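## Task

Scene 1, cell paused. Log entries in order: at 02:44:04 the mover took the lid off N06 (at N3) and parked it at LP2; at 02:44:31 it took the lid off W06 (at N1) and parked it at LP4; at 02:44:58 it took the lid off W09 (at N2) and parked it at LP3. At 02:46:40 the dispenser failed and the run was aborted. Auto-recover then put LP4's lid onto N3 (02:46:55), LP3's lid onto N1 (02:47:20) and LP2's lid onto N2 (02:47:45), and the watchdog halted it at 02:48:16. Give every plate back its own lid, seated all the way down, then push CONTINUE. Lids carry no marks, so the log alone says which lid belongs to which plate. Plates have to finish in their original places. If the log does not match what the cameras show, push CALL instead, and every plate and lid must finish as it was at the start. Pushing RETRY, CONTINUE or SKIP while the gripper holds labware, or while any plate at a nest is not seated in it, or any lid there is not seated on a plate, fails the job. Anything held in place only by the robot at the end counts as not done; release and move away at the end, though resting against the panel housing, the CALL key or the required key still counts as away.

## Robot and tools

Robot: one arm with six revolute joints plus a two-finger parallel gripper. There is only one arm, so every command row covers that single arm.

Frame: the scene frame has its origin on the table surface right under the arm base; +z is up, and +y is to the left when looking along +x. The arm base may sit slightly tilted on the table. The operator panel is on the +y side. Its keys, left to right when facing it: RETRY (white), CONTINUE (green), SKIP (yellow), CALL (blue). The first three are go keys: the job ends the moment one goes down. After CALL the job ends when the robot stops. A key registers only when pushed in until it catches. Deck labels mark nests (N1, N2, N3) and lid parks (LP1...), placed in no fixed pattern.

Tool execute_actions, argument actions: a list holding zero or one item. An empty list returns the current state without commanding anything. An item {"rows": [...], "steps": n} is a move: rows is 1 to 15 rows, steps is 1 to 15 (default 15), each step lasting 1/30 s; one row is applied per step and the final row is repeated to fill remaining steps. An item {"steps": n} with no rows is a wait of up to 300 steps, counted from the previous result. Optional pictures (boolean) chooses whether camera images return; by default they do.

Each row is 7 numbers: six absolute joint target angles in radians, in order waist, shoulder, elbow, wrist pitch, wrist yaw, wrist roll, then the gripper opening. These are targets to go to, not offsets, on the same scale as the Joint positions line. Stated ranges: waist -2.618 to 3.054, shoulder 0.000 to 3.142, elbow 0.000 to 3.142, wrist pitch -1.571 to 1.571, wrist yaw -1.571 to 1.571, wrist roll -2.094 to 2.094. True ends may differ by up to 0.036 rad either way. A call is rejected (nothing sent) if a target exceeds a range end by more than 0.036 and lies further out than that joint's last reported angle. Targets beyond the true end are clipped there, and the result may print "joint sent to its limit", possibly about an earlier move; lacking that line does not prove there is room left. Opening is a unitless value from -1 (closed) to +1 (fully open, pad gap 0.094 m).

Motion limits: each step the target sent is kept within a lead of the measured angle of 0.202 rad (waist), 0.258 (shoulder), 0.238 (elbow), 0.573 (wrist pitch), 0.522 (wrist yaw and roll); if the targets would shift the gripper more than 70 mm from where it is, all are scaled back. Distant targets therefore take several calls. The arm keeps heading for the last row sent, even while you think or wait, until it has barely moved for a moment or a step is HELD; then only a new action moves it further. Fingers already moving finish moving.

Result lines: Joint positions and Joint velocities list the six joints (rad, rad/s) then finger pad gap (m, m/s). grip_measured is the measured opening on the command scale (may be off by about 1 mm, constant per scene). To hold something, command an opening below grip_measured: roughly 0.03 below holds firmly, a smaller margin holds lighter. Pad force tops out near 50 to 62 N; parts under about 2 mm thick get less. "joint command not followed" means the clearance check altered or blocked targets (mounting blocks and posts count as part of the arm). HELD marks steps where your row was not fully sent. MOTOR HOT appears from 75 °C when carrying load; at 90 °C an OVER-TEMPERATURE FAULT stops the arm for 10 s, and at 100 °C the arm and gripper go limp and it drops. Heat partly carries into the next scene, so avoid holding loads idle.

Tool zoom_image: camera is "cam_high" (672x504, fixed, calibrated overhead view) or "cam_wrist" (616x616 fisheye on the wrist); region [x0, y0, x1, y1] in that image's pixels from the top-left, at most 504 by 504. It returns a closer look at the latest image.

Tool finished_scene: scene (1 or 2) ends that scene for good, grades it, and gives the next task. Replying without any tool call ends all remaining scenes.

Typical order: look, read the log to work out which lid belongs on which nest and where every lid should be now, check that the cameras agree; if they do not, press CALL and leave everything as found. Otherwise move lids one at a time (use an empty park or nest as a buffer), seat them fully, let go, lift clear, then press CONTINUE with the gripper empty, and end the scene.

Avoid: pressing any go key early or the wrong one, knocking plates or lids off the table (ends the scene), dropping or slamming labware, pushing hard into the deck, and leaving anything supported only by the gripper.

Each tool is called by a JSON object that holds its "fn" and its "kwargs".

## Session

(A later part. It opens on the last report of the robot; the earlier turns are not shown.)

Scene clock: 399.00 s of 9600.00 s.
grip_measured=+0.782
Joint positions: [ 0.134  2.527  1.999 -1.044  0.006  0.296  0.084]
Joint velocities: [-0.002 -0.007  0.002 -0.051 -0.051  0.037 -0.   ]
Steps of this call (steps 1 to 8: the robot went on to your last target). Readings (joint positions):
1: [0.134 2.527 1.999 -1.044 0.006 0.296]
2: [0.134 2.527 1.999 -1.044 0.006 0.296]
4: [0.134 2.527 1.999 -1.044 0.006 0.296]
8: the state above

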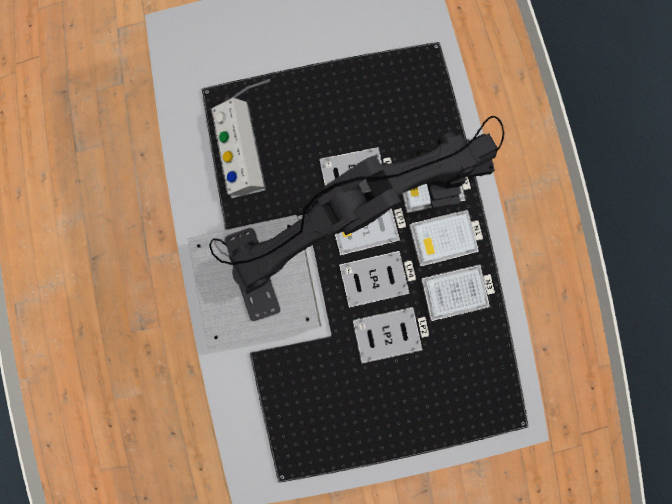

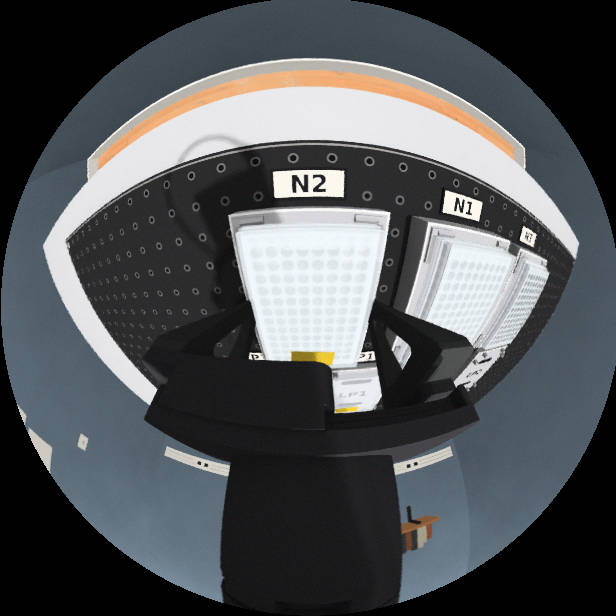

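{"fn": "execute_actions", "kwargs": {"actions": [{"rows": [[0.134,2.527,2.017,-1.056,0.006,0.296,0.74],[0.134,2.527,2.027,-1.066,0.006,0.296,0.74],[0.134,2.527,2.037,-1.076,0.006,0.296,0.74],[0.134,2.527,2.048,-1.087,0.006,0.296,0.74],[0.134,2.527,2.060,-1.099,0.006,0.296,0.74],[0.134,2.527,2.072,-1.111,0.006,0.296,0.74],[0.134,2.527,2.084,-1.123,0.006,0.296,0.74],[0.134,2.527,2.096,-1.135,0.006,0.296,0.74],[0.134,2.527,2.108,-1.147,0.006,0.296,0.74],[0.1333,2.527,2.12,-1.159,0.006,0.2952,0.74],[0.1311,2.527,2.13,-1.169,0.006,0.2931,0.74],[0.1277,2.527,2.14,-1.179,0.006,0.2895,0.74],[0.1230,2.527,2.147,-1.186,0.006,0.2846,0.74],[0.1171,2.527,2.152,-1.191,0.006,0.2785,0.74],[0.1100,2.527,2.155,-1.194,0.006,0.2712,0.74]], "steps": 15}], "pictures": false}}

{"fn": "execute_actions", "kwargs": {"actions": [{"rows": [[0.1018,2.527,2.155,-1.194,0.006,0.2628,0.74],[0.0926,2.527,2.155,-1.194,0.006,0.2532,0.74],[0.0824,2.530,2.155,-1.194,0.006,0.2427,0.74],[0.0713,2.533,2.155,-1.194,0.006,0.2313,0.74],[0.0594,2.536,2.155,-1.194,0.006,0.2190,0.74],[0.0466,2.539,2.155,-1.194,0.006,0.2058,0.74],[0.0332,2.542,2.155,-1.194,0.006,0.1920,0.74],[0.0191,2.545,2.155,-1.194,0.006,0.1774,0.74],[0.0044,2.547,2.155,-1.194,0.006,0.1622,0.74],[-0.0109,2.547,2.155,-1.194,0.006,0.1464,0.74],[-0.0267,2.547,2.155,-1.190,0.006,0.1301,0.74],[-0.0429,2.547,2.155,-1.186,0.006,0.1134,0.74],[-0.0594,2.547,2.155,-1.182,0.006,0.0964,0.74],[-0.0763,2.547,2.155,-1.178,0.006,0.0789,0.74],[-0.0933,2.547,2.155,-1.174,0.006,0.0613,0.74]], "steps": 15}], "pictures": false}}

{"fn": "execute_actions", "kwargs": {"actions": [{"rows": [[-0.1106,2.547,2.155,-1.170,0.006,0.0435,0.74],[-0.1281,2.547,2.155,-1.166,0.006,0.0255,0.74],[-0.1455,2.547,2.155,-1.162,0.006,0.0075,0.74],[-0.1629,2.547,2.155,-1.158,0.006,-0.0105,0.74],[-0.1804,2.547,2.155,-1.155,0.006,-0.0285,0.74],[-0.1977,2.547,2.155,-1.152,0.006,-0.0463,0.74],[-0.2147,2.547,2.155,-1.150,0.006,-0.0639,0.74],[-0.2316,2.547,2.155,-1.150,0.006,-0.0814,0.74],[-0.2481,2.547,2.155,-1.150,0.006,-0.0984,0.74],[-0.2643,2.547,2.150,-1.150,0.006,-0.1151,0.74],[-0.2801,2.547,2.145,-1.150,0.006,-0.1314,0.74],[-0.2954,2.547,2.140,-1.150,0.006,-0.1472,0.74],[-0.3101,2.547,2.136,-1.150,0.006,-0.1624,0.74],[-0.3242,2.547,2.132,-1.150,0.006,-0.1770,0.74],[-0.3376,2.547,2.128,-1.150,0.006,-0.1908,0.74]], "steps": 15}], "pictures": false}}

{"fn": "execute_actions", "kwargs": {"actions": [{"rows": [[-0.3504,2.547,2.125,-1.150,0.006,-0.2040,0.74],[-0.3623,2.547,2.118,-1.143,0.006,-0.2163,0.74],[-0.3734,2.547,2.112,-1.136,0.006,-0.2277,0.74],[-0.3836,2.547,2.106,-1.130,0.006,-0.2382,0.74],[-0.3928,2.547,2.100,-1.124,0.006,-0.2478,0.74],[-0.4010,2.547,2.095,-1.118,0.006,-0.2562,0.74],[-0.4081,2.547,2.091,-1.113,0.006,-0.2635,0.74],[-0.4140,2.547,2.088,-1.109,0.006,-0.2696,0.74],[-0.4187,2.547,2.086,-1.106,0.006,-0.2745,0.74],[-0.4221,2.547,2.084,-1.104,0.006,-0.2781,0.74],[-0.4243,2.547,2.084,-1.103,0.006,-0.2802,0.74],[-0.4250,2.547,2.084,-1.103,0.006,-0.2810,0.74]], "steps": 15}], "pictures": false}}

{"fn": "execute_actions", "kwargs": {"actions": [{"steps": 12}]}}

{"fn": "zoom_image", "kwargs": {"camera": "cam_wrist", "region": [200, 200, 430, 370]}}

Scene clock: 424.40 s of 9600.00 s.
grip_measured=+0.782
Joint positions: [ 0.132  2.527  2.122 -1.143  0.006  0.29   0.084]
Joint velocities: [-0.042 -0.007  0.164 -0.198 -0.022 -0.066 -0.   ]
Steps of this call (steps 1 to 15: the robot went on to your last target; steps 16 to 90: nothing new was sent; then 21.90 s passed at rest; steps 91 to 105: all 15 steps of this action). Readings (joint positions):
91: [0.134 2.527 1.999 -1.044 0.006 0.296]
92: [0.134 2.527 1.999 -1.044 0.006 0.296]
94: [0.134 2.527 2.005 -1.052 0.006 0.296]
98: [0.134 2.527 2.045 -1.085 0.006 0.296]
105: the state above

Scene clock: 424.90 s of 9600.00 s.
grip_measured=+0.782
Joint positions: [-0.057  2.543  2.13  -1.172  0.004  0.134  0.084]
Joint velocities: [-0.491  0.071 -0.002  0.051 -0.022 -0.549 -0.   ]
Steps of this call (steps 1 to 15: all 15 steps of this action). Readings (joint positions):
1: [0.129 2.527 2.127 -1.149 0.006 0.287]
2: [0.125 2.527 2.129 -1.153 0.005 0.282]
4: [0.110 2.527 2.130 -1.161 0.005 0.268]
8: [0.060 2.527 2.130 -1.171 0.004 0.230]
15: the state above

Scene clock: 425.40 s of 9600.00 s.
grip_measured=+0.782
Joint positions: [-0.31   2.545  2.13  -1.169  0.004 -0.119  0.084]
Joint velocities: [-0.422 -0.012 -0.002 -0.007 -0.037 -0.432  0.001]
Steps of this call (steps 1 to 15: all 15 steps of this action). Readings (joint positions):
1: [-0.075 2.544 2.130 -1.172 0.004 0.118]
2: [-0.092 2.545 2.130 -1.172 0.004 0.101]
4: [-0.126 2.545 2.130 -1.172 0.004 0.068]
8: [-0.196 2.545 2.130 -1.171 0.004 -0.002]
15: the state above

Scene clock: 425.90 s of 9600.00 s.
grip_measured=+0.782
Joint positions: [-0.424  2.545  2.09  -1.13   0.006 -0.262  0.084]
Joint velocities: [-0.017 -0.007 -0.007  0.022 -0.037 -0.095  0.   ]
Steps of this call (steps 1 to 15: all 15 steps of this action). Readings (joint positions):
1: [-0.324 2.545 2.130 -1.169 0.005 -0.134]
2: [-0.338 2.545 2.130 -1.168 0.005 -0.148]
4: [-0.363 2.545 2.126 -1.162 0.005 -0.176]
8: [-0.402 2.545 2.103 -1.145 0.005 -0.221]
15: the state above

Scene clock: 426.30 s of 9600.00 s.
grip_measured=+0.782
Joint positions: [-0.424  2.545  2.09  -1.124  0.006 -0.273  0.084]
Joint velocities: [ 0.002 -0.007  0.002 -0.051  0.051 -0.051 -0.   ]
Steps of this call (steps 1 to 12: the robot went on to your last target). Readings (joint positions):
1: [-0.424 2.545 2.090 -1.128 0.006 -0.265]
2: [-0.424 2.545 2.090 -1.127 0.006 -0.267]
4: [-0.424 2.545 2.090 -1.126 0.006 -0.269]
8: [-0.424 2.545 2.090 -1.125 0.006 -0.272]
12: the state above

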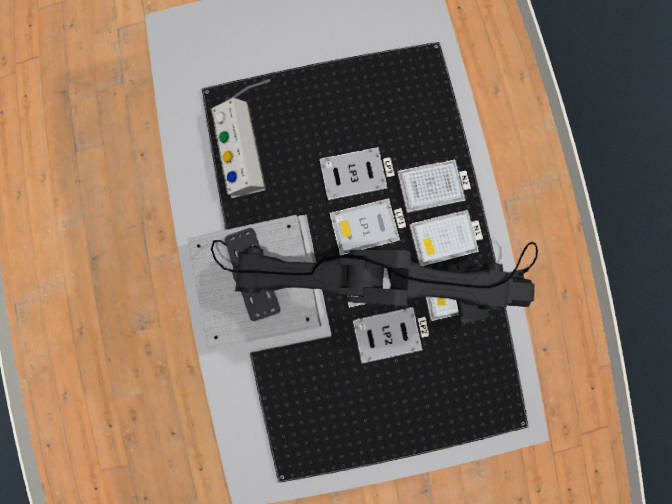

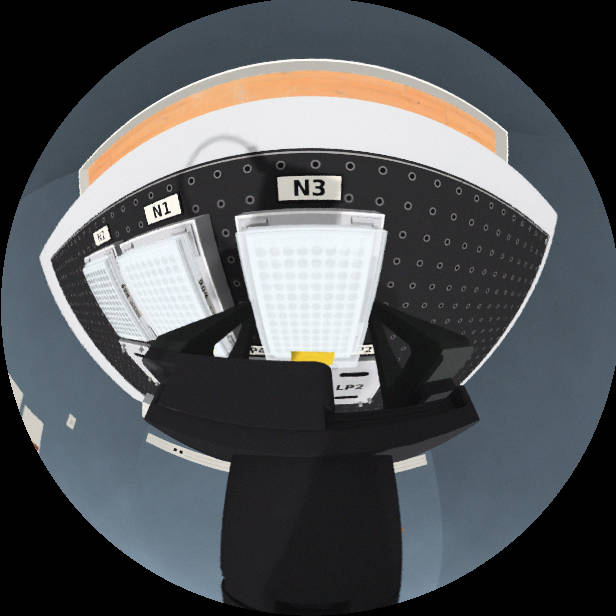

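Region (200, 200, 430, 370) of cam_wrist's 616x616 image, scaled by 2.191, with more detail than that image has; it fills the top 373 rows of this view, and the rest is white.

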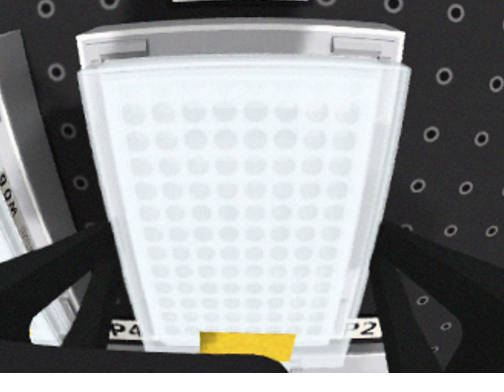

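{"fn": "execute_actions", "kwargs": {"actions": [{"rows": [[-0.424,2.545,2.082,-1.112,0.006,-0.273,0.74],[-0.424,2.545,2.077,-1.104,0.006,-0.273,0.74],[-0.424,2.545,2.072,-1.097,0.006,-0.273,0.74],[-0.424,2.545,2.067,-1.090,0.006,-0.273,0.74],[-0.424,2.545,2.062,-1.084,0.006,-0.273,0.74],[-0.424,2.545,2.057,-1.078,0.006,-0.273,0.74],[-0.424,2.545,2.053,-1.073,0.006,-0.273,0.74],[-0.424,2.545,2.050,-1.069,0.006,-0.273,0.74],[-0.424,2.545,2.048,-1.067,0.006,-0.273,0.74],[-0.424,2.545,2.047,-1.066,0.006,-0.273,0.74]], "steps": 15}], "pictures": false}}

{"fn": "execute_actions", "kwargs": {"actions": [{"steps": 10}]}}

{"fn": "zoom_image", "kwargs": {"camera": "cam_wrist", "region": [200, 200, 430, 370]}}

Scene clock: 433.03 s of 9600.00 s.
grip_measured=+0.782
Joint positions: [-0.424  2.545  2.053 -1.092  0.006 -0.274  0.084]
Joint velocities: [-0.002 -0.002  0.007  0.066  0.022  0.051  0.   ]
Steps of this call (steps 1 to 30: the robot went on to your last target; steps 31 to 90: nothing new was sent; then 3.23 s passed at rest; steps 91 to 105: all 15 steps of this action). Readings (joint positions):
91: [-0.424 2.545 2.090 -1.124 0.006 -0.274]
92: [-0.424 2.545 2.090 -1.124 0.006 -0.274]
94: [-0.424 2.545 2.085 -1.120 0.006 -0.274]
98: [-0.424 2.545 2.064 -1.105 0.006 -0.274]
105: the state above

Scene clock: 433.37 s of 9600.00 s.
grip_measured=+0.782
Joint positions: [-0.424  2.545  2.053 -1.089  0.006 -0.274  0.084]
Joint velocities: [-0.002 -0.012  0.007  0.007  0.11   0.037 -0.   ]
Steps of this call (steps 1 to 10: the robot went on to your last target). Readings (joint positions):
1: [-0.424 2.545 2.053 -1.090 0.006 -0.274]
2: [-0.424 2.545 2.053 -1.090 0.006 -0.274]
4: [-0.424 2.545 2.053 -1.089 0.006 -0.274]
8: [-0.424 2.545 2.053 -1.089 0.006 -0.274]
10: the state above

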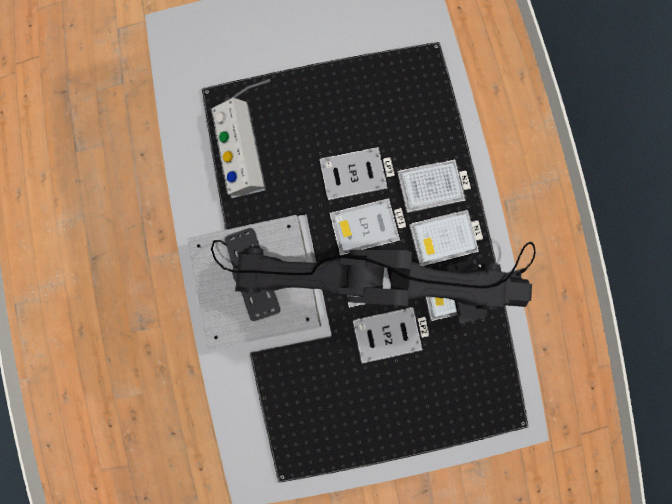

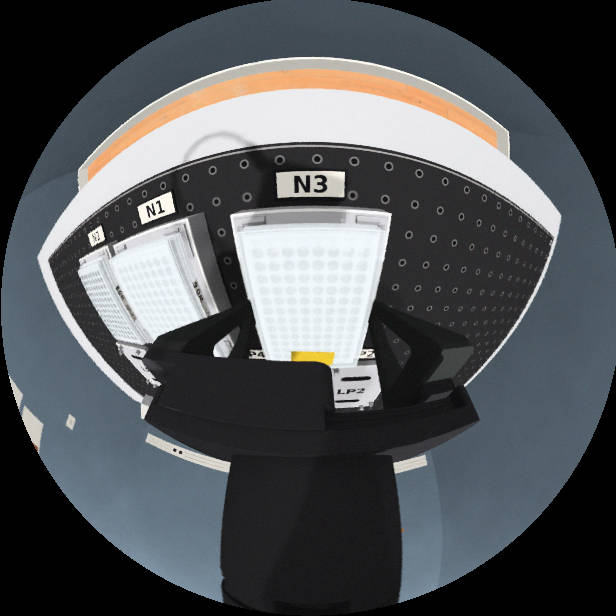

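Region (200, 200, 430, 370) of cam_wrist's 616x616 image, scaled by 2.191, with more detail than that image has; it fills the top 373 rows of this view, and the rest is white.

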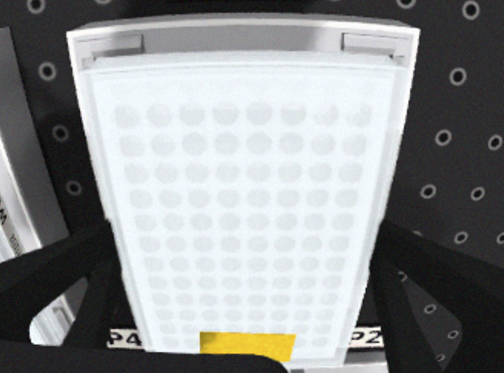

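{"fn": "execute_actions", "kwargs": {"actions": [{"rows": [[-0.424,2.545,2.053,-1.089,0.006,-0.274,0.76],[-0.424,2.545,2.053,-1.089,0.006,-0.274,0.78],[-0.424,2.545,2.053,-1.089,0.006,-0.274,0.80],[-0.424,2.545,2.053,-1.089,0.006,-0.274,0.82],[-0.424,2.545,2.053,-1.089,0.006,-0.274,0.85],[-0.424,2.545,2.053,-1.089,0.006,-0.274,0.88],[-0.424,2.545,2.053,-1.089,0.006,-0.274,0.92],[-0.424,2.545,2.053,-1.089,0.006,-0.274,0.96],[-0.424,2.545,2.053,-1.089,0.006,-0.274,1.0]], "steps": 15}]}}

{"fn": "zoom_image", "kwargs": {"camera": "cam_wrist", "region": [200, 200, 430, 370]}}

Scene clock: 436.77 s of 9600.00 s.
grip_measured=+1.000
Joint positions: [-0.424  2.545  2.053 -1.089  0.006 -0.274  0.094]
Joint velocities: [ 0.002  0.012 -0.012  0.007 -0.066  0.022  0.   ]
Steps of this call (steps 1 to 15: the robot went on to your last target; steps 16 to 87: nothing new was sent; steps 88 to 102: all 15 steps of this action). Readings (joint positions):
88: [-0.424 2.545 2.053 -1.089 0.006 -0.274]
89: [-0.424 2.545 2.053 -1.089 0.006 -0.274]
91: [-0.424 2.545 2.053 -1.089 0.006 -0.274]
95: [-0.424 2.545 2.053 -1.089 0.006 -0.274]
102: the state above

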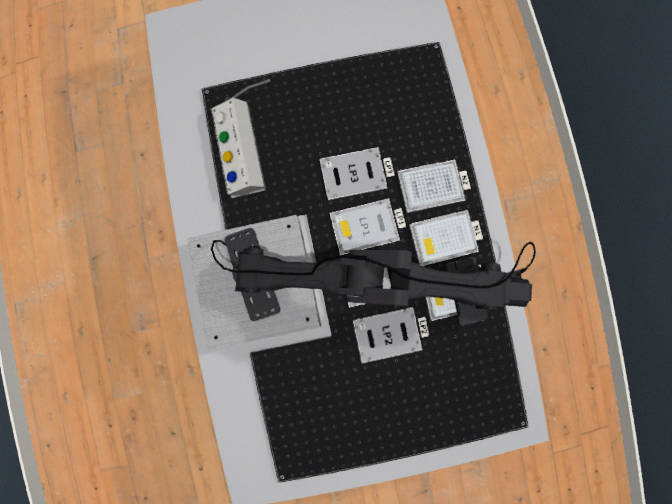

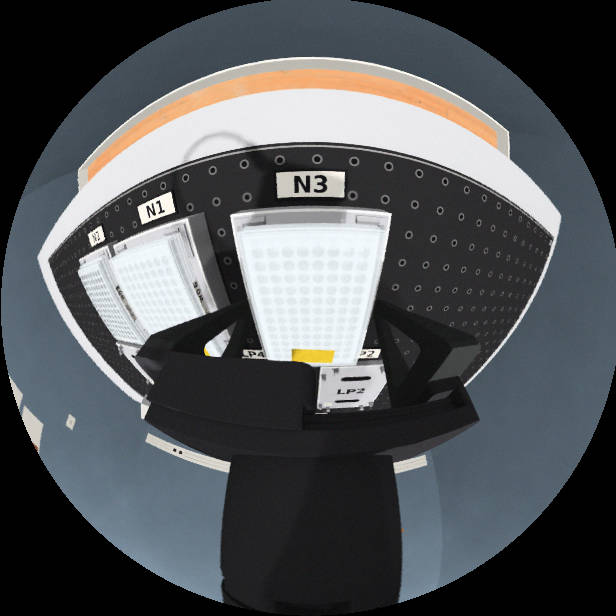

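Region (200, 200, 430, 370) of cam_wrist's 616x616 image, scaled by 2.191, with more detail than that image has; it fills the top 373 rows of this view, and the rest is white.

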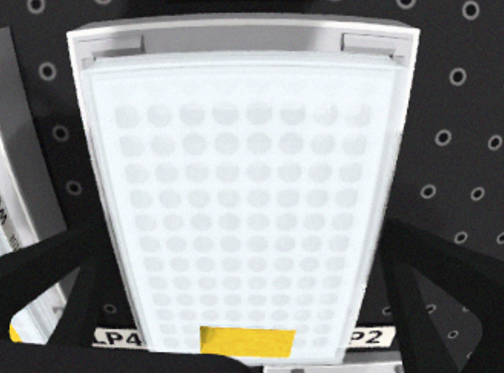

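{"fn": "execute_actions", "kwargs": {"actions": [{"rows": [[-0.424,2.538,2.07,-1.105,0.006,-0.274,1],[-0.424,2.531,2.08,-1.118,0.006,-0.274,1],[-0.424,2.524,2.09,-1.130,0.006,-0.274,1],[-0.424,2.517,2.098,-1.142,0.006,-0.274,1],[-0.424,2.510,2.105,-1.153,0.006,-0.274,1],[-0.424,2.503,2.11,-1.163,0.006,-0.274,1],[-0.424,2.496,2.115,-1.172,0.006,-0.274,1],[-0.424,2.489,2.118,-1.180,0.006,-0.274,1],[-0.4235,2.482,2.12,-1.186,0.006,-0.2735,1],[-0.4220,2.476,2.12,-1.19,0.006,-0.2720,1],[-0.4195,2.461,2.100,-1.178,0.006,-0.2696,1],[-0.4161,2.447,2.076,-1.167,0.006,-0.2662,1],[-0.4118,2.432,2.050,-1.155,0.006,-0.2620,1],[-0.4066,2.417,2.024,-1.143,0.006,-0.2569,1],[-0.4007,2.403,1.998,-1.132,0.006,-0.2510,1]], "steps": 15}], "pictures": false}}

{"fn": "execute_actions", "kwargs": {"actions": [{"rows": [[-0.3940,2.388,1.972,-1.120,0.006,-0.2445,1],[-0.3865,2.373,1.945,-1.108,0.006,-0.2371,1],[-0.3784,2.359,1.919,-1.097,0.006,-0.2291,1],[-0.3696,2.344,1.893,-1.085,0.006,-0.2204,1],[-0.3601,2.329,1.866,-1.073,0.006,-0.2112,1],[-0.3501,2.315,1.840,-1.062,0.006,-0.2013,1],[-0.3396,2.300,1.813,-1.050,0.006,-0.1909,1],[-0.3286,2.285,1.787,-1.038,0.006,-0.1801,1],[-0.3171,2.271,1.761,-1.027,0.006,-0.1688,1],[-0.3051,2.256,1.734,-1.015,0.006,-0.1570,1],[-0.2928,2.241,1.708,-1.003,0.006,-0.1449,1],[-0.2801,2.227,1.681,-0.992,0.006,-0.1324,1],[-0.2672,2.212,1.655,-0.980,0.006,-0.1197,1],[-0.2539,2.198,1.6295,-0.969,0.006,-0.1066,1],[-0.2405,2.1835,1.604,-0.9575,0.006,-0.0934,1]], "steps": 15}], "pictures": false}}

{"fn": "execute_actions", "kwargs": {"actions": [{"rows": [[-0.2268,2.169,1.5785,-0.946,0.006,-0.0799,1],[-0.2130,2.155,1.553,-0.935,0.006,-0.0663,1],[-0.1991,2.141,1.5275,-0.924,0.006,-0.0526,1],[-0.1851,2.1265,1.502,-0.9125,0.006,-0.0388,1],[-0.1710,2.112,1.4765,-0.901,0.006,-0.0250,1],[-0.1569,2.098,1.451,-0.890,0.006,-0.0112,1],[-0.1429,2.084,1.4255,-0.879,0.006,0.0026,1],[-0.1290,2.0695,1.400,-0.8675,0.006,0.0163,1],[-0.1152,2.055,1.3745,-0.856,0.006,0.0299,1],[-0.1015,2.041,1.349,-0.845,0.006,0.0434,1],[-0.0881,2.027,1.3235,-0.834,0.006,0.0566,1],[-0.0748,2.0125,1.298,-0.8225,0.006,0.0697,1],[-0.0619,1.998,1.2725,-0.811,0.006,0.0824,1],[-0.0492,1.984,1.247,-0.800,0.006,0.0949,1],[-0.0369,1.9766,1.224,-0.786,0.006,0.1070,1]], "steps": 15}], "pictures": false}}

{"fn": "execute_actions", "kwargs": {"actions": [{"rows": [[-0.0249,1.969,1.201,-0.772,0.006,0.1188,1],[-0.0134,1.962,1.178,-0.7575,0.006,0.1301,1],[-0.0024,1.954,1.155,-0.743,0.006,0.1409,1],[0.0081,1.947,1.1325,-0.729,0.006,0.1513,1],[0.0181,1.9395,1.1095,-0.715,0.006,0.1612,1],[0.0276,1.932,1.0865,-0.701,0.006,0.1704,1],[0.0364,1.925,1.064,-0.687,0.006,0.1791,1],[0.0445,1.917,1.041,-0.6725,0.006,0.1871,1],[0.0520,1.910,1.018,-0.658,0.006,0.1945,1],[0.0587,1.9025,0.995,-0.644,0.006,0.2010,1],[0.0646,1.895,0.974,-0.630,0.006,0.2069,1],[0.0698,1.894,0.958,-0.619,0.006,0.2120,1],[0.0741,1.893,0.945,-0.608,0.006,0.2162,1],[0.0775,1.892,0.934,-0.598,0.006,0.2196,1],[0.0800,1.891,0.925,-0.588,0.006,0.2220,1]], "steps": 15}], "pictures": false}}

{"fn": "execute_actions", "kwargs": {"actions": [{"rows": [[0.0815,1.89,0.918,-0.579,0.006,0.2235,1],[0.082,1.89,0.913,-0.571,0.006,0.224,1],[0.082,1.89,0.910,-0.565,0.006,0.224,1],[0.082,1.89,0.908,-0.56,0.006,0.224,1]], "steps": 15}], "pictures": false}}

{"fn": "execute_actions", "kwargs": {"actions": [{"steps": 6}]}}

{"fn": "zoom_image", "kwargs": {"camera": "cam_wrist", "region": [200, 200, 430, 370]}}

Scene clock: 476.97 s of 9600.00 s.
grip_measured=+1.000
Joint positions: [-0.422  2.464  2.045 -1.147  0.006 -0.269  0.094]
Joint velocities: [ 0.056 -0.593 -0.589  0.11   0.022  0.11   0.   ]
Steps of this call (steps 1 to 15: the robot went on to your last target; steps 16 to 90: nothing new was sent; then 36.70 s passed at rest; steps 91 to 105: all 15 steps of this action). Readings (joint positions):
91: [-0.424 2.545 2.053 -1.089 0.006 -0.274]
92: [-0.424 2.545 2.053 -1.090 0.006 -0.274]
94: [-0.424 2.545 2.058 -1.101 0.006 -0.274]
98: [-0.424 2.542 2.081 -1.131 0.006 -0.274]
105: the state above

Scene clock: 477.47 s of 9600.00 s.
grip_measured=+1.000
Joint positions: [-0.269  2.248  1.651 -1.024  0.007 -0.149  0.094]
Joint velocities: [ 0.354 -0.437 -0.759  0.271 -0.066  0.315  0.   ]
Steps of this call (steps 1 to 15: all 15 steps of this action). Readings (joint positions):
1: [-0.419 2.444 2.023 -1.145 0.006 -0.265]
2: [-0.415 2.425 2.000 -1.141 0.006 -0.261]
4: [-0.401 2.391 1.949 -1.130 0.007 -0.251]
8: [-0.359 2.338 1.841 -1.095 0.007 -0.221]
15: the state above

Scene clock: 477.97 s of 9600.00 s.
grip_measured=+1.000
Joint positions: [-0.063  2.027  1.273 -0.854  0.007  0.046  0.094]
Joint velocities: [ 0.349 -0.374 -0.701  0.359  0.007  0.374  0.   ]
Steps of this call (steps 1 to 15: all 15 steps of this action). Readings (joint positions):
1: [-0.256 2.233 1.625 -1.013 0.007 -0.137]
2: [-0.242 2.217 1.600 -1.002 0.007 -0.125]
4: [-0.215 2.186 1.551 -0.980 0.007 -0.099]
8: [-0.159 2.125 1.451 -0.933 0.007 -0.047]
15: the state above

Scene clock: 478.47 s of 9600.00 s.
grip_measured=+1.000
Joint positions: [ 0.068  1.925  0.949 -0.664  0.007  0.192  0.094]
Joint velocities: [ 0.1   -0.032 -0.344  0.344 -0.051  0.154  0.   ]
Steps of this call (steps 1 to 15: all 15 steps of this action). Readings (joint positions):
1: [-0.050 2.015 1.249 -0.843 0.007 0.059]
2: [-0.038 2.005 1.225 -0.831 0.007 0.071]
4: [-0.015 1.988 1.180 -0.805 0.007 0.095]
8: [0.024 1.962 1.088 -0.749 0.007 0.139]
15: the state above

Scene clock: 478.97 s of 9600.00 s.
grip_measured=+1.000
Joint positions: [ 0.075  1.925  0.916 -0.584  0.007  0.216  0.094]
Joint velocities: [-0.032 -0.002 -0.007  0.007 -0.037 -0.051  0.   ]
Steps of this call (steps 1 to 15: all 15 steps of this action). Readings (joint positions):
1: [0.071 1.925 0.939 -0.654 0.007 0.197]
2: [0.073 1.925 0.930 -0.644 0.007 0.201]
4: [0.075 1.925 0.919 -0.626 0.007 0.207]
8: [0.075 1.925 0.916 -0.601 0.007 0.213]
15: the state above

Scene clock: 479.17 s of 9600.00 s.
grip_measured=+1.000
Joint positions: [ 0.075  1.925  0.916 -0.582  0.007  0.217  0.094]
Joint velocities: [ 0.017  0.002  0.002 -0.095 -0.022  0.007  0.   ]
Steps of this call (steps 1 to 6: the robot went on to your last target). Readings (joint positions):
1: [0.075 1.925 0.916 -0.584 0.007 0.217]
2: [0.075 1.925 0.916 -0.583 0.007 0.217]
4: [0.075 1.925 0.916 -0.582 0.007 0.217]
6: the state above

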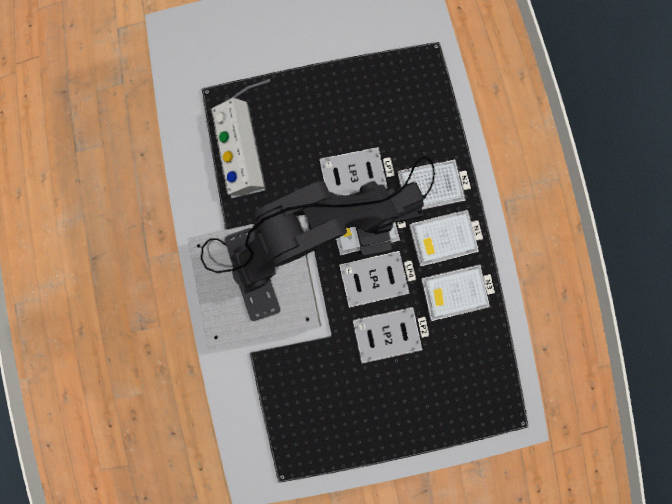

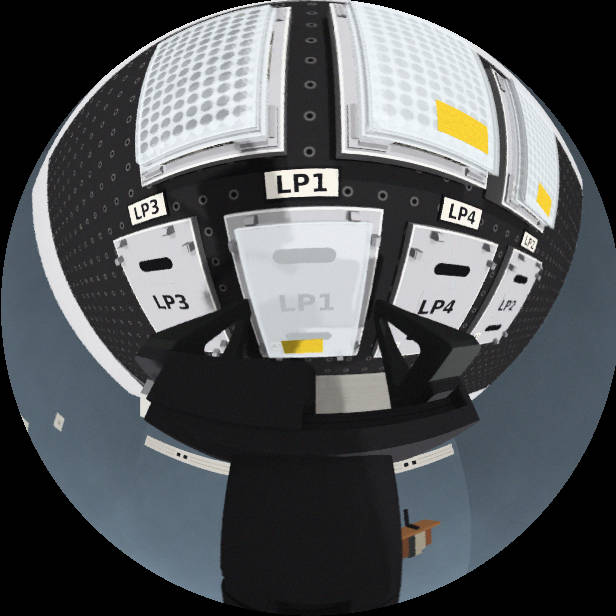

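Region (200, 200, 430, 370) of cam_wrist's 616x616 image, scaled by 2.191, with more detail than that image has; it fills the top 373 rows of this view, and the rest is white.

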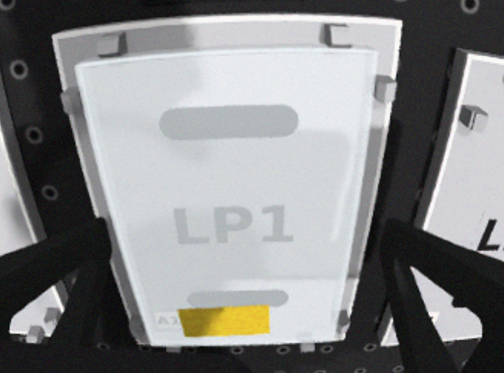

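{"fn": "execute_actions", "kwargs": {"actions": [{"rows": [[0.083,1.925,0.916,-0.570,0.007,0.205,1],[0.088,1.925,0.916,-0.558,0.007,0.195,1],[0.091,1.925,0.916,-0.548,0.007,0.185,1],[0.091,1.925,0.916,-0.543,0.007,0.177,1]], "steps": 15}], "pictures": false}}

{"fn": "execute_actions", "kwargs": {"actions": [{"steps": 6}]}}

{"fn": "zoom_image", "kwargs": {"camera": "cam_wrist", "region": [200, 200, 430, 370]}}

Scene clock: 485.03 s of 9600.00 s.
grip_measured=+1.000
Joint positions: [ 0.083  1.925  0.916 -0.565  0.007  0.185  0.094]
Joint velocities: [-0.007  0.012  0.007  0.007  0.007 -0.007  0.   ]
Steps of this call (steps 1 to 15: the robot went on to your last target; steps 16 to 90: nothing new was sent; then 2.37 s passed at rest; steps 91 to 105: all 15 steps of this action). Readings (joint positions):
91: [0.075 1.925 0.916 -0.581 0.007 0.216]
92: [0.075 1.925 0.916 -0.581 0.007 0.214]
94: [0.078 1.925 0.916 -0.578 0.007 0.205]
98: [0.083 1.925 0.916 -0.569 0.007 0.192]
105: the state above

Scene clock: 485.23 s of 9600.00 s.
grip_measured=+1.000
Joint positions: [ 0.083  1.925  0.916 -0.565  0.007  0.184  0.094]
Joint velocities: [ 0.007  0.002 -0.022  0.081 -0.022 -0.007  0.   ]
Steps of this call (steps 1 to 6: the robot went on to your last target). Readings (joint positions):
1: [0.083 1.925 0.916 -0.565 0.007 0.185]
2: [0.083 1.925 0.916 -0.565 0.007 0.185]
4: [0.083 1.925 0.916 -0.565 0.007 0.184]
6: the state above

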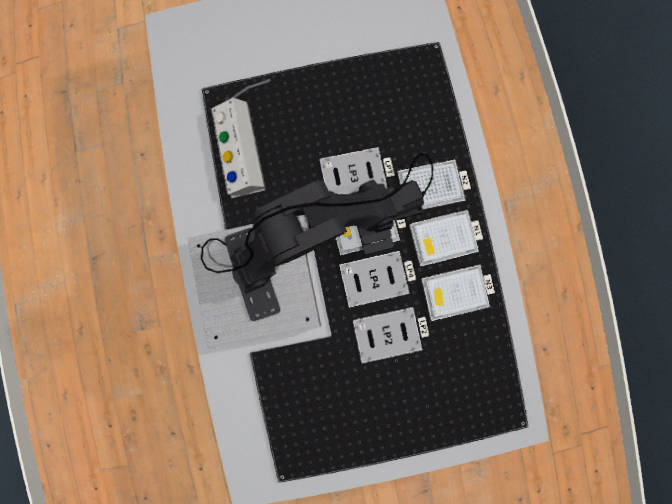

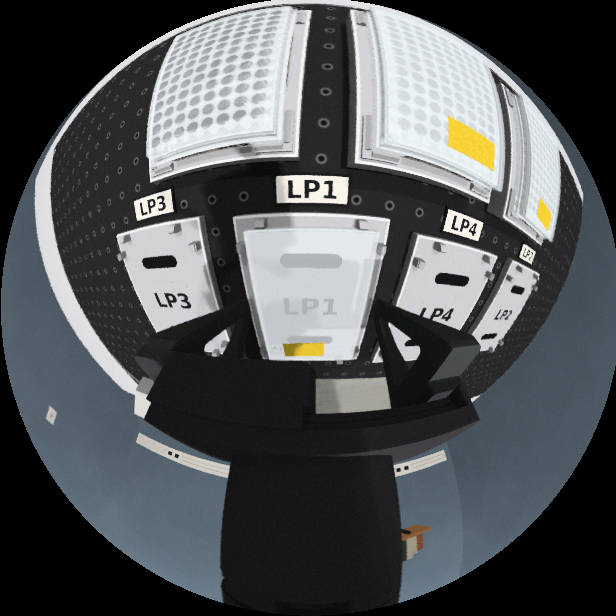

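Region (200, 200, 430, 370) of cam_wrist's 616x616 image, scaled by 2.191, with more detail than that image has; it fills the top 373 rows of this view, and the rest is white.

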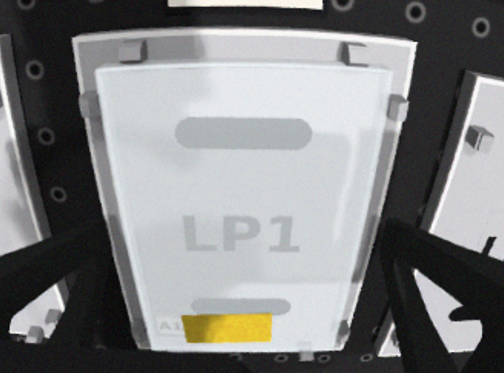

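{"fn": "execute_actions", "kwargs": {"actions": [{"rows": [[0.083,1.935,0.908,-0.553,0.007,0.184,1],[0.083,1.940,0.903,-0.545,0.007,0.184,1],[0.083,1.943,0.898,-0.537,0.007,0.184,1],[0.083,1.946,0.893,-0.529,0.007,0.184,1],[0.083,1.948,0.889,-0.521,0.007,0.184,1],[0.083,1.949,0.885,-0.513,0.007,0.184,1],[0.083,1.949,0.882,-0.506,0.007,0.184,1],[0.083,1.949,0.880,-0.500,0.007,0.184,1],[0.083,1.949,0.879,-0.495,0.007,0.184,1]], "steps": 15}], "pictures": false}}

{"fn": "execute_actions", "kwargs": {"actions": [{"steps": 10}]}}

{"fn": "zoom_image", "kwargs": {"camera": "cam_wrist", "region": [200, 200, 430, 370]}}

Scene clock: 492.50 s of 9600.00 s.
grip_measured=+1.000
Joint positions: [ 0.083  1.938  0.888 -0.524  0.007  0.184  0.094]
Joint velocities: [ 0.017 -0.017 -0.022  0.022 -0.081  0.022  0.   ]
Steps of this call (steps 1 to 15: the robot went on to your last target; steps 16 to 90: nothing new was sent; then 3.77 s passed at rest; steps 91 to 105: all 15 steps of this action). Readings (joint positions):
91: [0.083 1.925 0.916 -0.565 0.007 0.184]
92: [0.083 1.925 0.916 -0.565 0.007 0.184]
94: [0.083 1.925 0.914 -0.560 0.007 0.184]
98: [0.083 1.926 0.897 -0.541 0.007 0.184]
105: the state above

Scene clock: 492.83 s of 9600.00 s.
grip_measured=+1.000
Joint positions: [ 0.083  1.938  0.888 -0.517  0.007  0.184  0.094]
Joint velocities: [-0.002 -0.002  0.007 -0.037  0.022 -0.022  0.   ]
Steps of this call (steps 1 to 10: the robot went on to your last target). Readings (joint positions):
1: [0.083 1.938 0.888 -0.522 0.007 0.184]
2: [0.083 1.938 0.888 -0.521 0.007 0.184]
4: [0.083 1.938 0.888 -0.519 0.007 0.184]
8: [0.083 1.938 0.888 -0.517 0.007 0.184]
10: the state above

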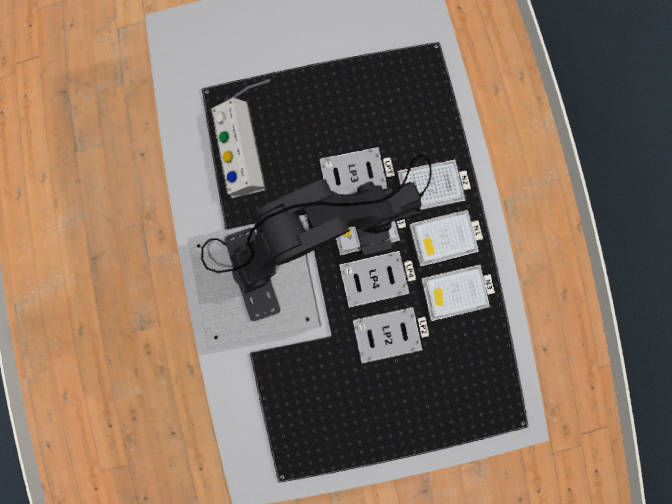

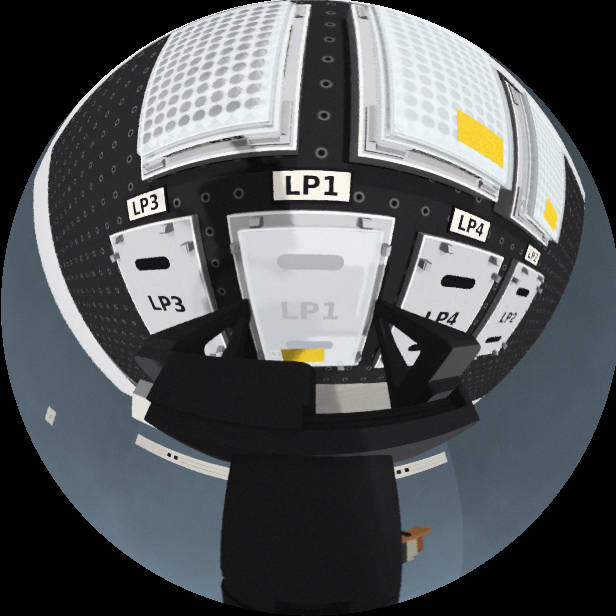

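Region (200, 200, 430, 370) of cam_wrist's 616x616 image, scaled by 2.191, with more detail than that image has; it fills the top 373 rows of this view, and the rest is white.

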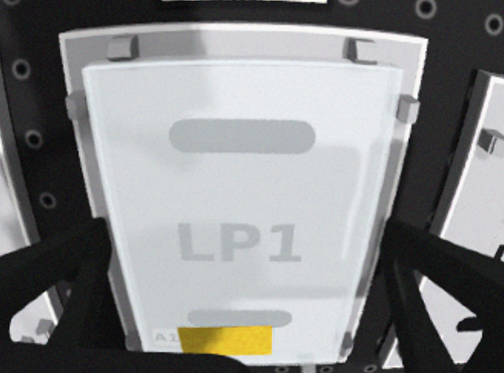

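{"fn": "execute_actions", "kwargs": {"actions": [{"rows": [[0.083,1.938,0.888,-0.517,0.007,0.184,0.96],[0.083,1.938,0.888,-0.517,0.007,0.184,0.93],[0.083,1.938,0.888,-0.517,0.007,0.184,0.90],[0.083,1.938,0.888,-0.517,0.007,0.184,0.88],[0.083,1.938,0.888,-0.517,0.007,0.184,0.86],[0.083,1.938,0.888,-0.517,0.007,0.184,0.84],[0.083,1.938,0.888,-0.517,0.007,0.184,0.82],[0.083,1.938,0.888,-0.517,0.007,0.184,0.81],[0.083,1.938,0.888,-0.517,0.007,0.184,0.80],[0.083,1.938,0.888,-0.517,0.007,0.184,0.79],[0.083,1.938,0.888,-0.517,0.007,0.184,0.78],[0.083,1.938,0.888,-0.517,0.007,0.184,0.77],[0.083,1.938,0.888,-0.517,0.007,0.184,0.76],[0.083,1.938,0.888,-0.517,0.007,0.184,0.75],[0.083,1.938,0.888,-0.517,0.007,0.184,0.74]], "steps": 15}], "pictures": false}}

{"fn": "execute_actions", "kwargs": {"actions": [{"steps": 8}]}}

{"fn": "zoom_image", "kwargs": {"camera": "cam_wrist", "region": [200, 200, 430, 370]}}

Scene clock: 498.20 s of 9600.00 s.
grip_measured=+0.768
Joint positions: [ 0.083  1.938  0.888 -0.516  0.004  0.184  0.083]
Joint velocities: [ 0.002 -0.007 -0.007  0.007 -0.051 -0.081 -0.001]
Steps of this call (steps 1 to 15: the robot went on to your last target; steps 16 to 90: nothing new was sent; then 1.87 s passed at rest; steps 91 to 105: all 15 steps of this action). Readings (joint positions):
91: [0.083 1.938 0.888 -0.516 0.007 0.184]
92: [0.083 1.938 0.888 -0.516 0.007 0.184]
94: [0.083 1.938 0.888 -0.516 0.007 0.184]
98: [0.083 1.938 0.888 -0.516 0.004 0.184]
105: the state above

Scene clock: 498.47 s of 9600.00 s.
grip_measured=+0.768
Joint positions: [ 0.083  1.938  0.888 -0.516  0.004  0.184  0.083]
Joint velocities: [-0.012 -0.002 -0.017  0.007 -0.022  0.037  0.001]
Steps of this call (steps 1 to 8: the robot went on to your last target). Readings (joint positions):
1: [0.083 1.938 0.888 -0.516 0.004 0.184]
2: [0.083 1.938 0.888 -0.516 0.004 0.184]
4: [0.083 1.938 0.888 -0.516 0.004 0.184]
8: the state above

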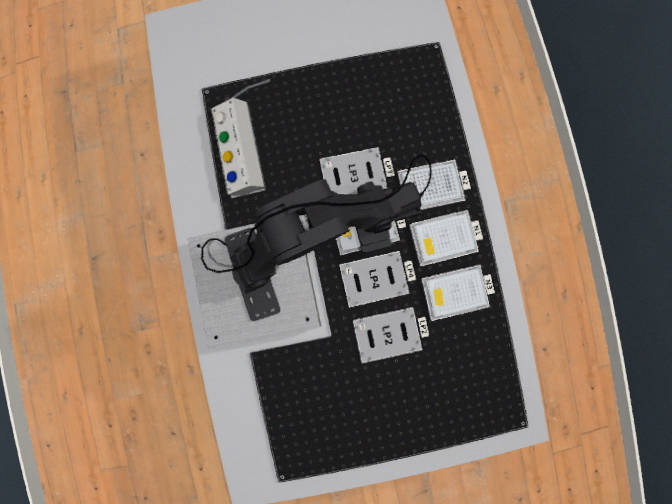

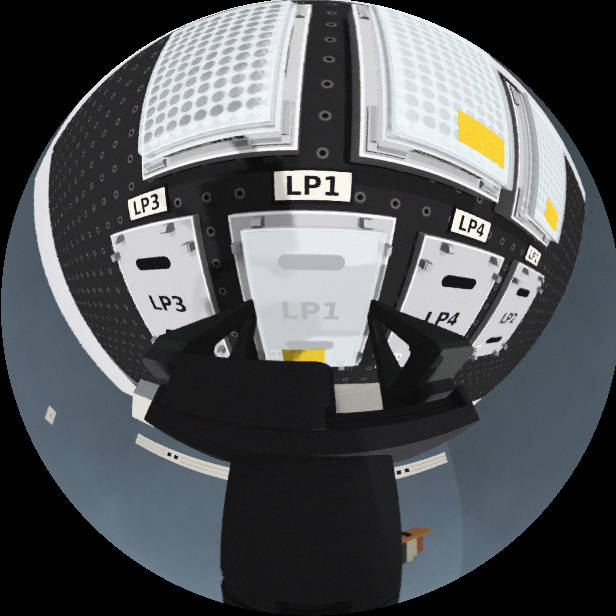

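Region (200, 200, 430, 370) of cam_wrist's 616x616 image, scaled by 2.191, with more detail than that image has; it fills the top 373 rows of this view, and the rest is white.

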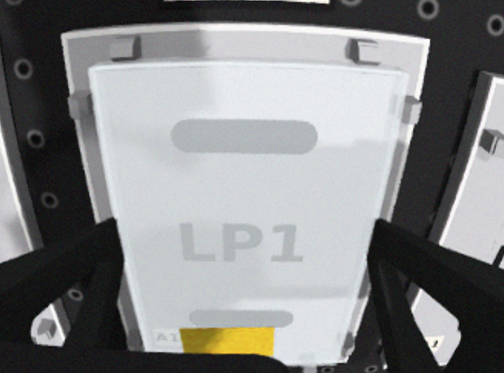

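{"fn": "execute_actions", "kwargs": {"actions": [{"rows": [[0.083,1.912,0.888,-0.534,0.004,0.184,0.735],[0.083,1.907,0.888,-0.539,0.004,0.184,0.735],[0.083,1.902,0.888,-0.544,0.004,0.184,0.735],[0.083,1.897,0.888,-0.549,0.004,0.184,0.735],[0.083,1.892,0.888,-0.554,0.004,0.184,0.735],[0.083,1.887,0.895,-0.559,0.004,0.184,0.735],[0.083,1.882,0.902,-0.564,0.004,0.184,0.735],[0.083,1.876,0.910,-0.571,0.004,0.184,0.735],[0.083,1.869,0.920,-0.585,0.004,0.184,0.735],[0.083,1.862,0.932,-0.602,0.004,0.184,0.735],[0.083,1.855,0.945,-0.620,0.004,0.184,0.735],[0.083,1.848,0.958,-0.640,0.004,0.184,0.735],[0.083,1.842,0.972,-0.660,0.004,0.184,0.735],[0.083,1.837,0.986,-0.680,0.004,0.184,0.735],[0.083,1.834,1.000,-0.700,0.004,0.184,0.735]], "steps": 15}], "pictures": false}}

{"fn": "execute_actions", "kwargs": {"actions": [{"rows": [[0.0845,1.870,1.020,-0.712,0.004,0.1866,0.735],[0.086,1.882,1.042,-0.723,0.004,0.1892,0.735],[0.0875,1.894,1.065,-0.734,0.004,0.1917,0.735],[0.089,1.906,1.088,-0.745,0.004,0.1943,0.735],[0.0905,1.918,1.112,-0.755,0.004,0.1969,0.735],[0.092,1.930,1.135,-0.766,0.004,0.1995,0.735],[0.0935,1.942,1.159,-0.777,0.004,0.2020,0.735],[0.095,1.955,1.182,-0.788,0.004,0.2046,0.735],[0.0965,1.967,1.206,-0.798,0.004,0.2072,0.735],[0.098,1.979,1.230,-0.809,0.004,0.2098,0.735],[0.0995,1.992,1.253,-0.820,0.004,0.2123,0.735],[0.101,2.004,1.277,-0.830,0.004,0.2149,0.735],[0.1025,2.018,1.3025,-0.841,0.004,0.2175,0.735],[0.104,2.0325,1.328,-0.8525,0.004,0.2200,0.735],[0.1055,2.047,1.3535,-0.864,0.004,0.2226,0.735]], "steps": 15}], "pictures": false}}

{"fn": "execute_actions", "kwargs": {"actions": [{"rows": [[0.107,2.061,1.379,-0.875,0.004,0.2252,0.735],[0.1085,2.075,1.4045,-0.886,0.004,0.2278,0.735],[0.110,2.0895,1.430,-0.8975,0.004,0.2303,0.735],[0.1115,2.104,1.4555,-0.909,0.004,0.2329,0.735],[0.113,2.118,1.481,-0.920,0.004,0.2355,0.735],[0.1145,2.132,1.5065,-0.931,0.004,0.2381,0.735],[0.116,2.1465,1.532,-0.9425,0.004,0.2406,0.735],[0.1175,2.161,1.5575,-0.954,0.004,0.2432,0.735],[0.119,2.175,1.583,-0.965,0.004,0.2458,0.735],[0.1205,2.189,1.6085,-0.976,0.004,0.2484,0.735],[0.122,2.2035,1.634,-0.9875,0.004,0.2509,0.735],[0.1235,2.218,1.6595,-0.999,0.004,0.2535,0.735],[0.125,2.232,1.685,-1.010,0.004,0.2561,0.735],[0.1265,2.250,1.710,-1.017,0.004,0.2587,0.735],[0.128,2.268,1.735,-1.025,0.004,0.2612,0.735]], "steps": 15}], "pictures": false}}

{"fn": "execute_actions", "kwargs": {"actions": [{"rows": [[0.1295,2.287,1.759,-1.032,0.004,0.2638,0.735],[0.131,2.305,1.784,-1.039,0.004,0.2664,0.735],[0.1325,2.323,1.809,-1.047,0.004,0.2690,0.735],[0.134,2.341,1.834,-1.054,0.004,0.2715,0.735],[0.1355,2.359,1.858,-1.061,0.004,0.2741,0.735],[0.137,2.378,1.883,-1.068,0.004,0.2767,0.735],[0.1385,2.396,1.908,-1.076,0.004,0.2793,0.735],[0.140,2.414,1.933,-1.083,0.004,0.2818,0.735],[0.1415,2.432,1.957,-1.090,0.004,0.2844,0.735],[0.143,2.450,1.982,-1.098,0.004,0.287,0.735],[0.143,2.467,2.005,-1.104,0.004,0.287,0.735],[0.143,2.481,2.024,-1.110,0.004,0.287,0.735],[0.143,2.494,2.042,-1.115,0.004,0.287,0.735],[0.143,2.505,2.057,-1.120,0.004,0.287,0.735],[0.143,2.514,2.069,-1.123,0.004,0.287,0.735]], "steps": 15}], "pictures": false}}

{"fn": "execute_actions", "kwargs": {"actions": [{"rows": [[0.143,2.521,2.079,-1.126,0.004,0.287,0.735],[0.143,2.527,2.086,-1.128,0.004,0.287,0.735],[0.143,2.530,2.091,-1.130,0.004,0.287,0.735],[0.143,2.532,2.094,-1.131,0.004,0.287,0.735],[0.143,2.533,2.095,-1.131,0.004,0.287,0.735]], "steps": 15}]}}

{"fn": "zoom_image", "kwargs": {"camera": "cam_wrist", "region": [200, 200, 430, 370]}}

Scene clock: 528.10 s of 9600.00 s.
grip_measured=+0.768
Joint positions: [ 0.083  1.878  0.948 -0.622  0.002  0.184  0.083]
Joint velocities: [-0.007 -0.173  0.432 -0.52   0.007 -0.037 -0.   ]
Steps of this call (steps 1 to 15: the robot went on to your last target; steps 16 to 90: nothing new was sent; then 26.13 s passed at rest; steps 91 to 105: all 15 steps of this action). Readings (joint positions):
91: [0.083 1.938 0.888 -0.516 0.003 0.184]
92: [0.083 1.938 0.888 -0.516 0.003 0.184]
94: [0.083 1.938 0.888 -0.519 0.003 0.184]
98: [0.083 1.922 0.888 -0.533 0.002 0.184]
105: the state above

Scene clock: 528.60 s of 9600.00 s.
grip_measured=+0.768
Joint positions: [ 0.094  2.014  1.286 -0.802  0.002  0.206  0.083]
Joint velocities: [ 0.037  0.413  0.725 -0.344 -0.022  0.095 -0.001]
Steps of this call (steps 1 to 15: all 15 steps of this action). Readings (joint positions):
1: [0.083 1.876 0.965 -0.639 0.002 0.184]
2: [0.083 1.876 0.985 -0.652 0.002 0.184]
4: [0.083 1.881 1.025 -0.679 0.002 0.184]
8: [0.083 1.918 1.121 -0.725 0.002 0.190]
15: the state above

Scene clock: 529.10 s of 9600.00 s.
grip_measured=+0.768
Joint positions: [ 0.116  2.23   1.669 -0.967  0.002  0.244  0.083]
Joint velocities: [ 0.017  0.452  0.73  -0.315 -0.022  0.154  0.   ]
Steps of this call (steps 1 to 15: all 15 steps of this action). Readings (joint positions):
1: [0.096 2.029 1.311 -0.813 0.002 0.208]
2: [0.097 2.043 1.337 -0.824 0.002 0.211]
4: [0.100 2.072 1.388 -0.846 0.002 0.216]
8: [0.106 2.128 1.491 -0.890 0.002 0.226]
15: the state above

Scene clock: 529.60 s of 9600.00 s.
grip_measured=+0.768
Joint positions: [ 0.136  2.494  2.017 -1.078  0.002  0.277  0.083]
Joint velocities: [ 0.022  0.33   0.418 -0.168  0.007  0.051 -0.001]
Steps of this call (steps 1 to 15: all 15 steps of this action). Readings (joint positions):
1: [0.118 2.246 1.694 -0.976 0.002 0.246]
2: [0.120 2.263 1.720 -0.985 0.002 0.249]
4: [0.122 2.299 1.770 -1.001 0.002 0.254]
8: [0.128 2.375 1.867 -1.032 0.002 0.264]
15: the state above

Scene clock: 530.10 s of 9600.00 s.
grip_measured=+0.768
Joint positions: [ 0.136  2.531  2.067 -1.113  0.002  0.28   0.083]
Joint velocities: [-0.007 -0.007  0.002  0.022  0.007  0.022 -0.001]
Steps of this call (steps 1 to 15: all 15 steps of this action). Readings (joint positions):
1: [0.136 2.505 2.031 -1.083 0.002 0.277]
2: [0.136 2.514 2.041 -1.088 0.002 0.278]
4: [0.136 2.526 2.056 -1.096 0.002 0.279]
8: [0.136 2.531 2.064 -1.106 0.002 0.280]
15: the state above

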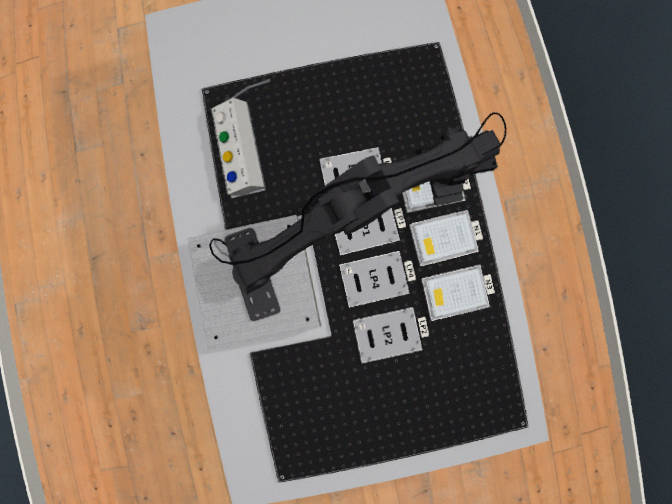

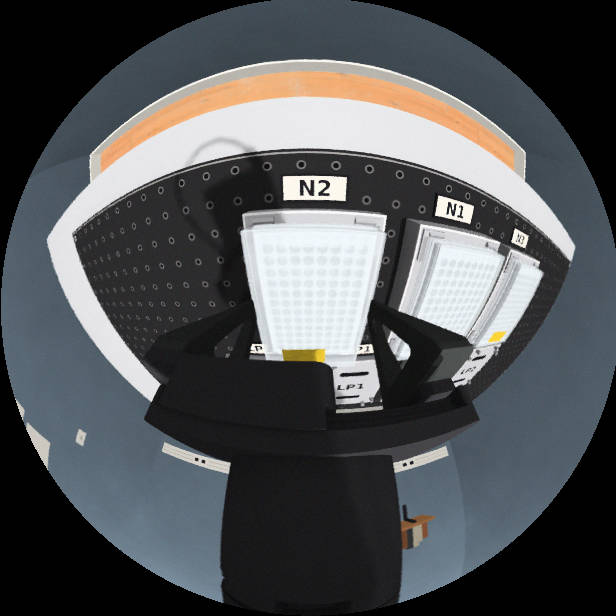

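Region (200, 200, 430, 370) of cam_wrist's 616x616 image, scaled by 2.191, with more detail than that image has; it fills the top 373 rows of this view, and the rest is white.

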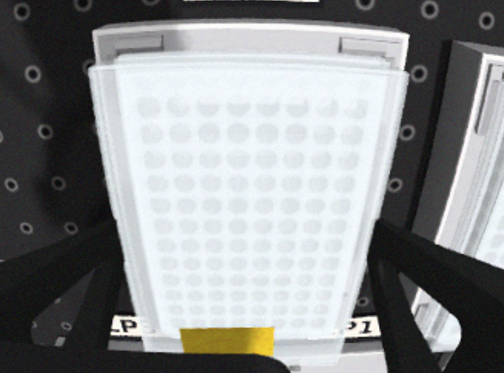

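{"fn": "execute_actions", "kwargs": {"actions": []}}

Scene clock: 538.30 s of 9600.00 s.
grip_measured=+0.768
Joint positions: [ 0.136  2.531  2.067 -1.115  0.002  0.28   0.083]
Joint velocities: [-0.002 -0.012 -0.002 -0.066 -0.022 -0.007  0.001]
Steps of this call (steps 1 to 15: the robot went on to your last target; steps 16 to 90: nothing new was sent; then 5.20 s passed at rest). Readings (joint positions):
1: [0.136 2.531 2.067 -1.113 0.002 0.280]
2: [0.136 2.531 2.067 -1.113 0.002 0.280]
4: [0.136 2.531 2.067 -1.114 0.002 0.280]
8: [0.136 2.531 2.067 -1.114 0.002 0.280]
90: the state above
The arm was judged still, so your last target was given up. Only a new action makes it travel on or press farther. Fingers that are still opening or closing keep moving.

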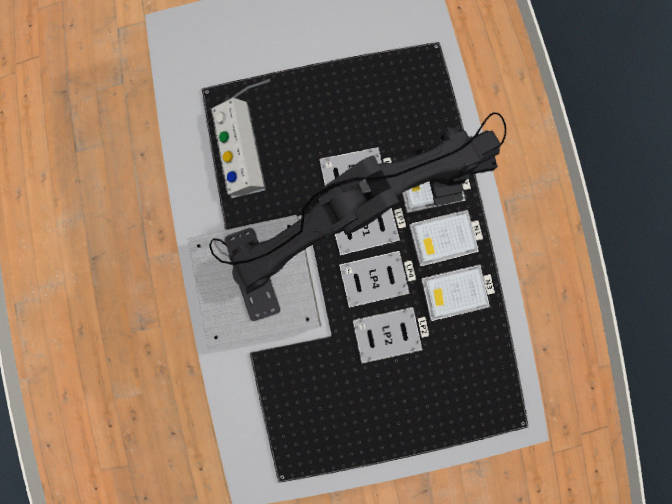

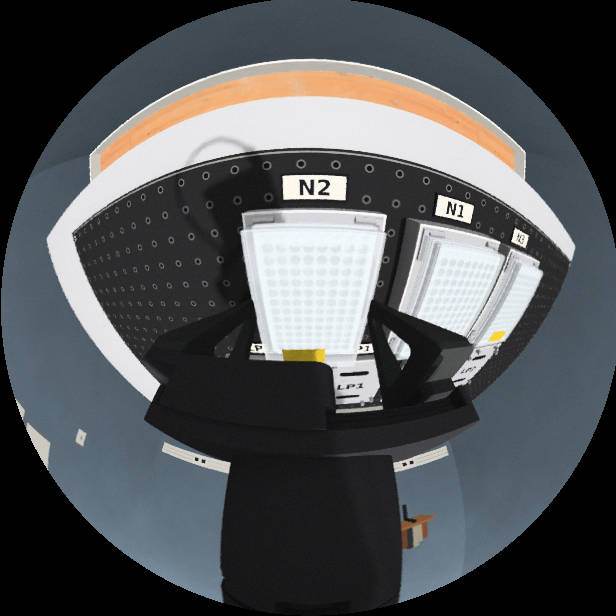

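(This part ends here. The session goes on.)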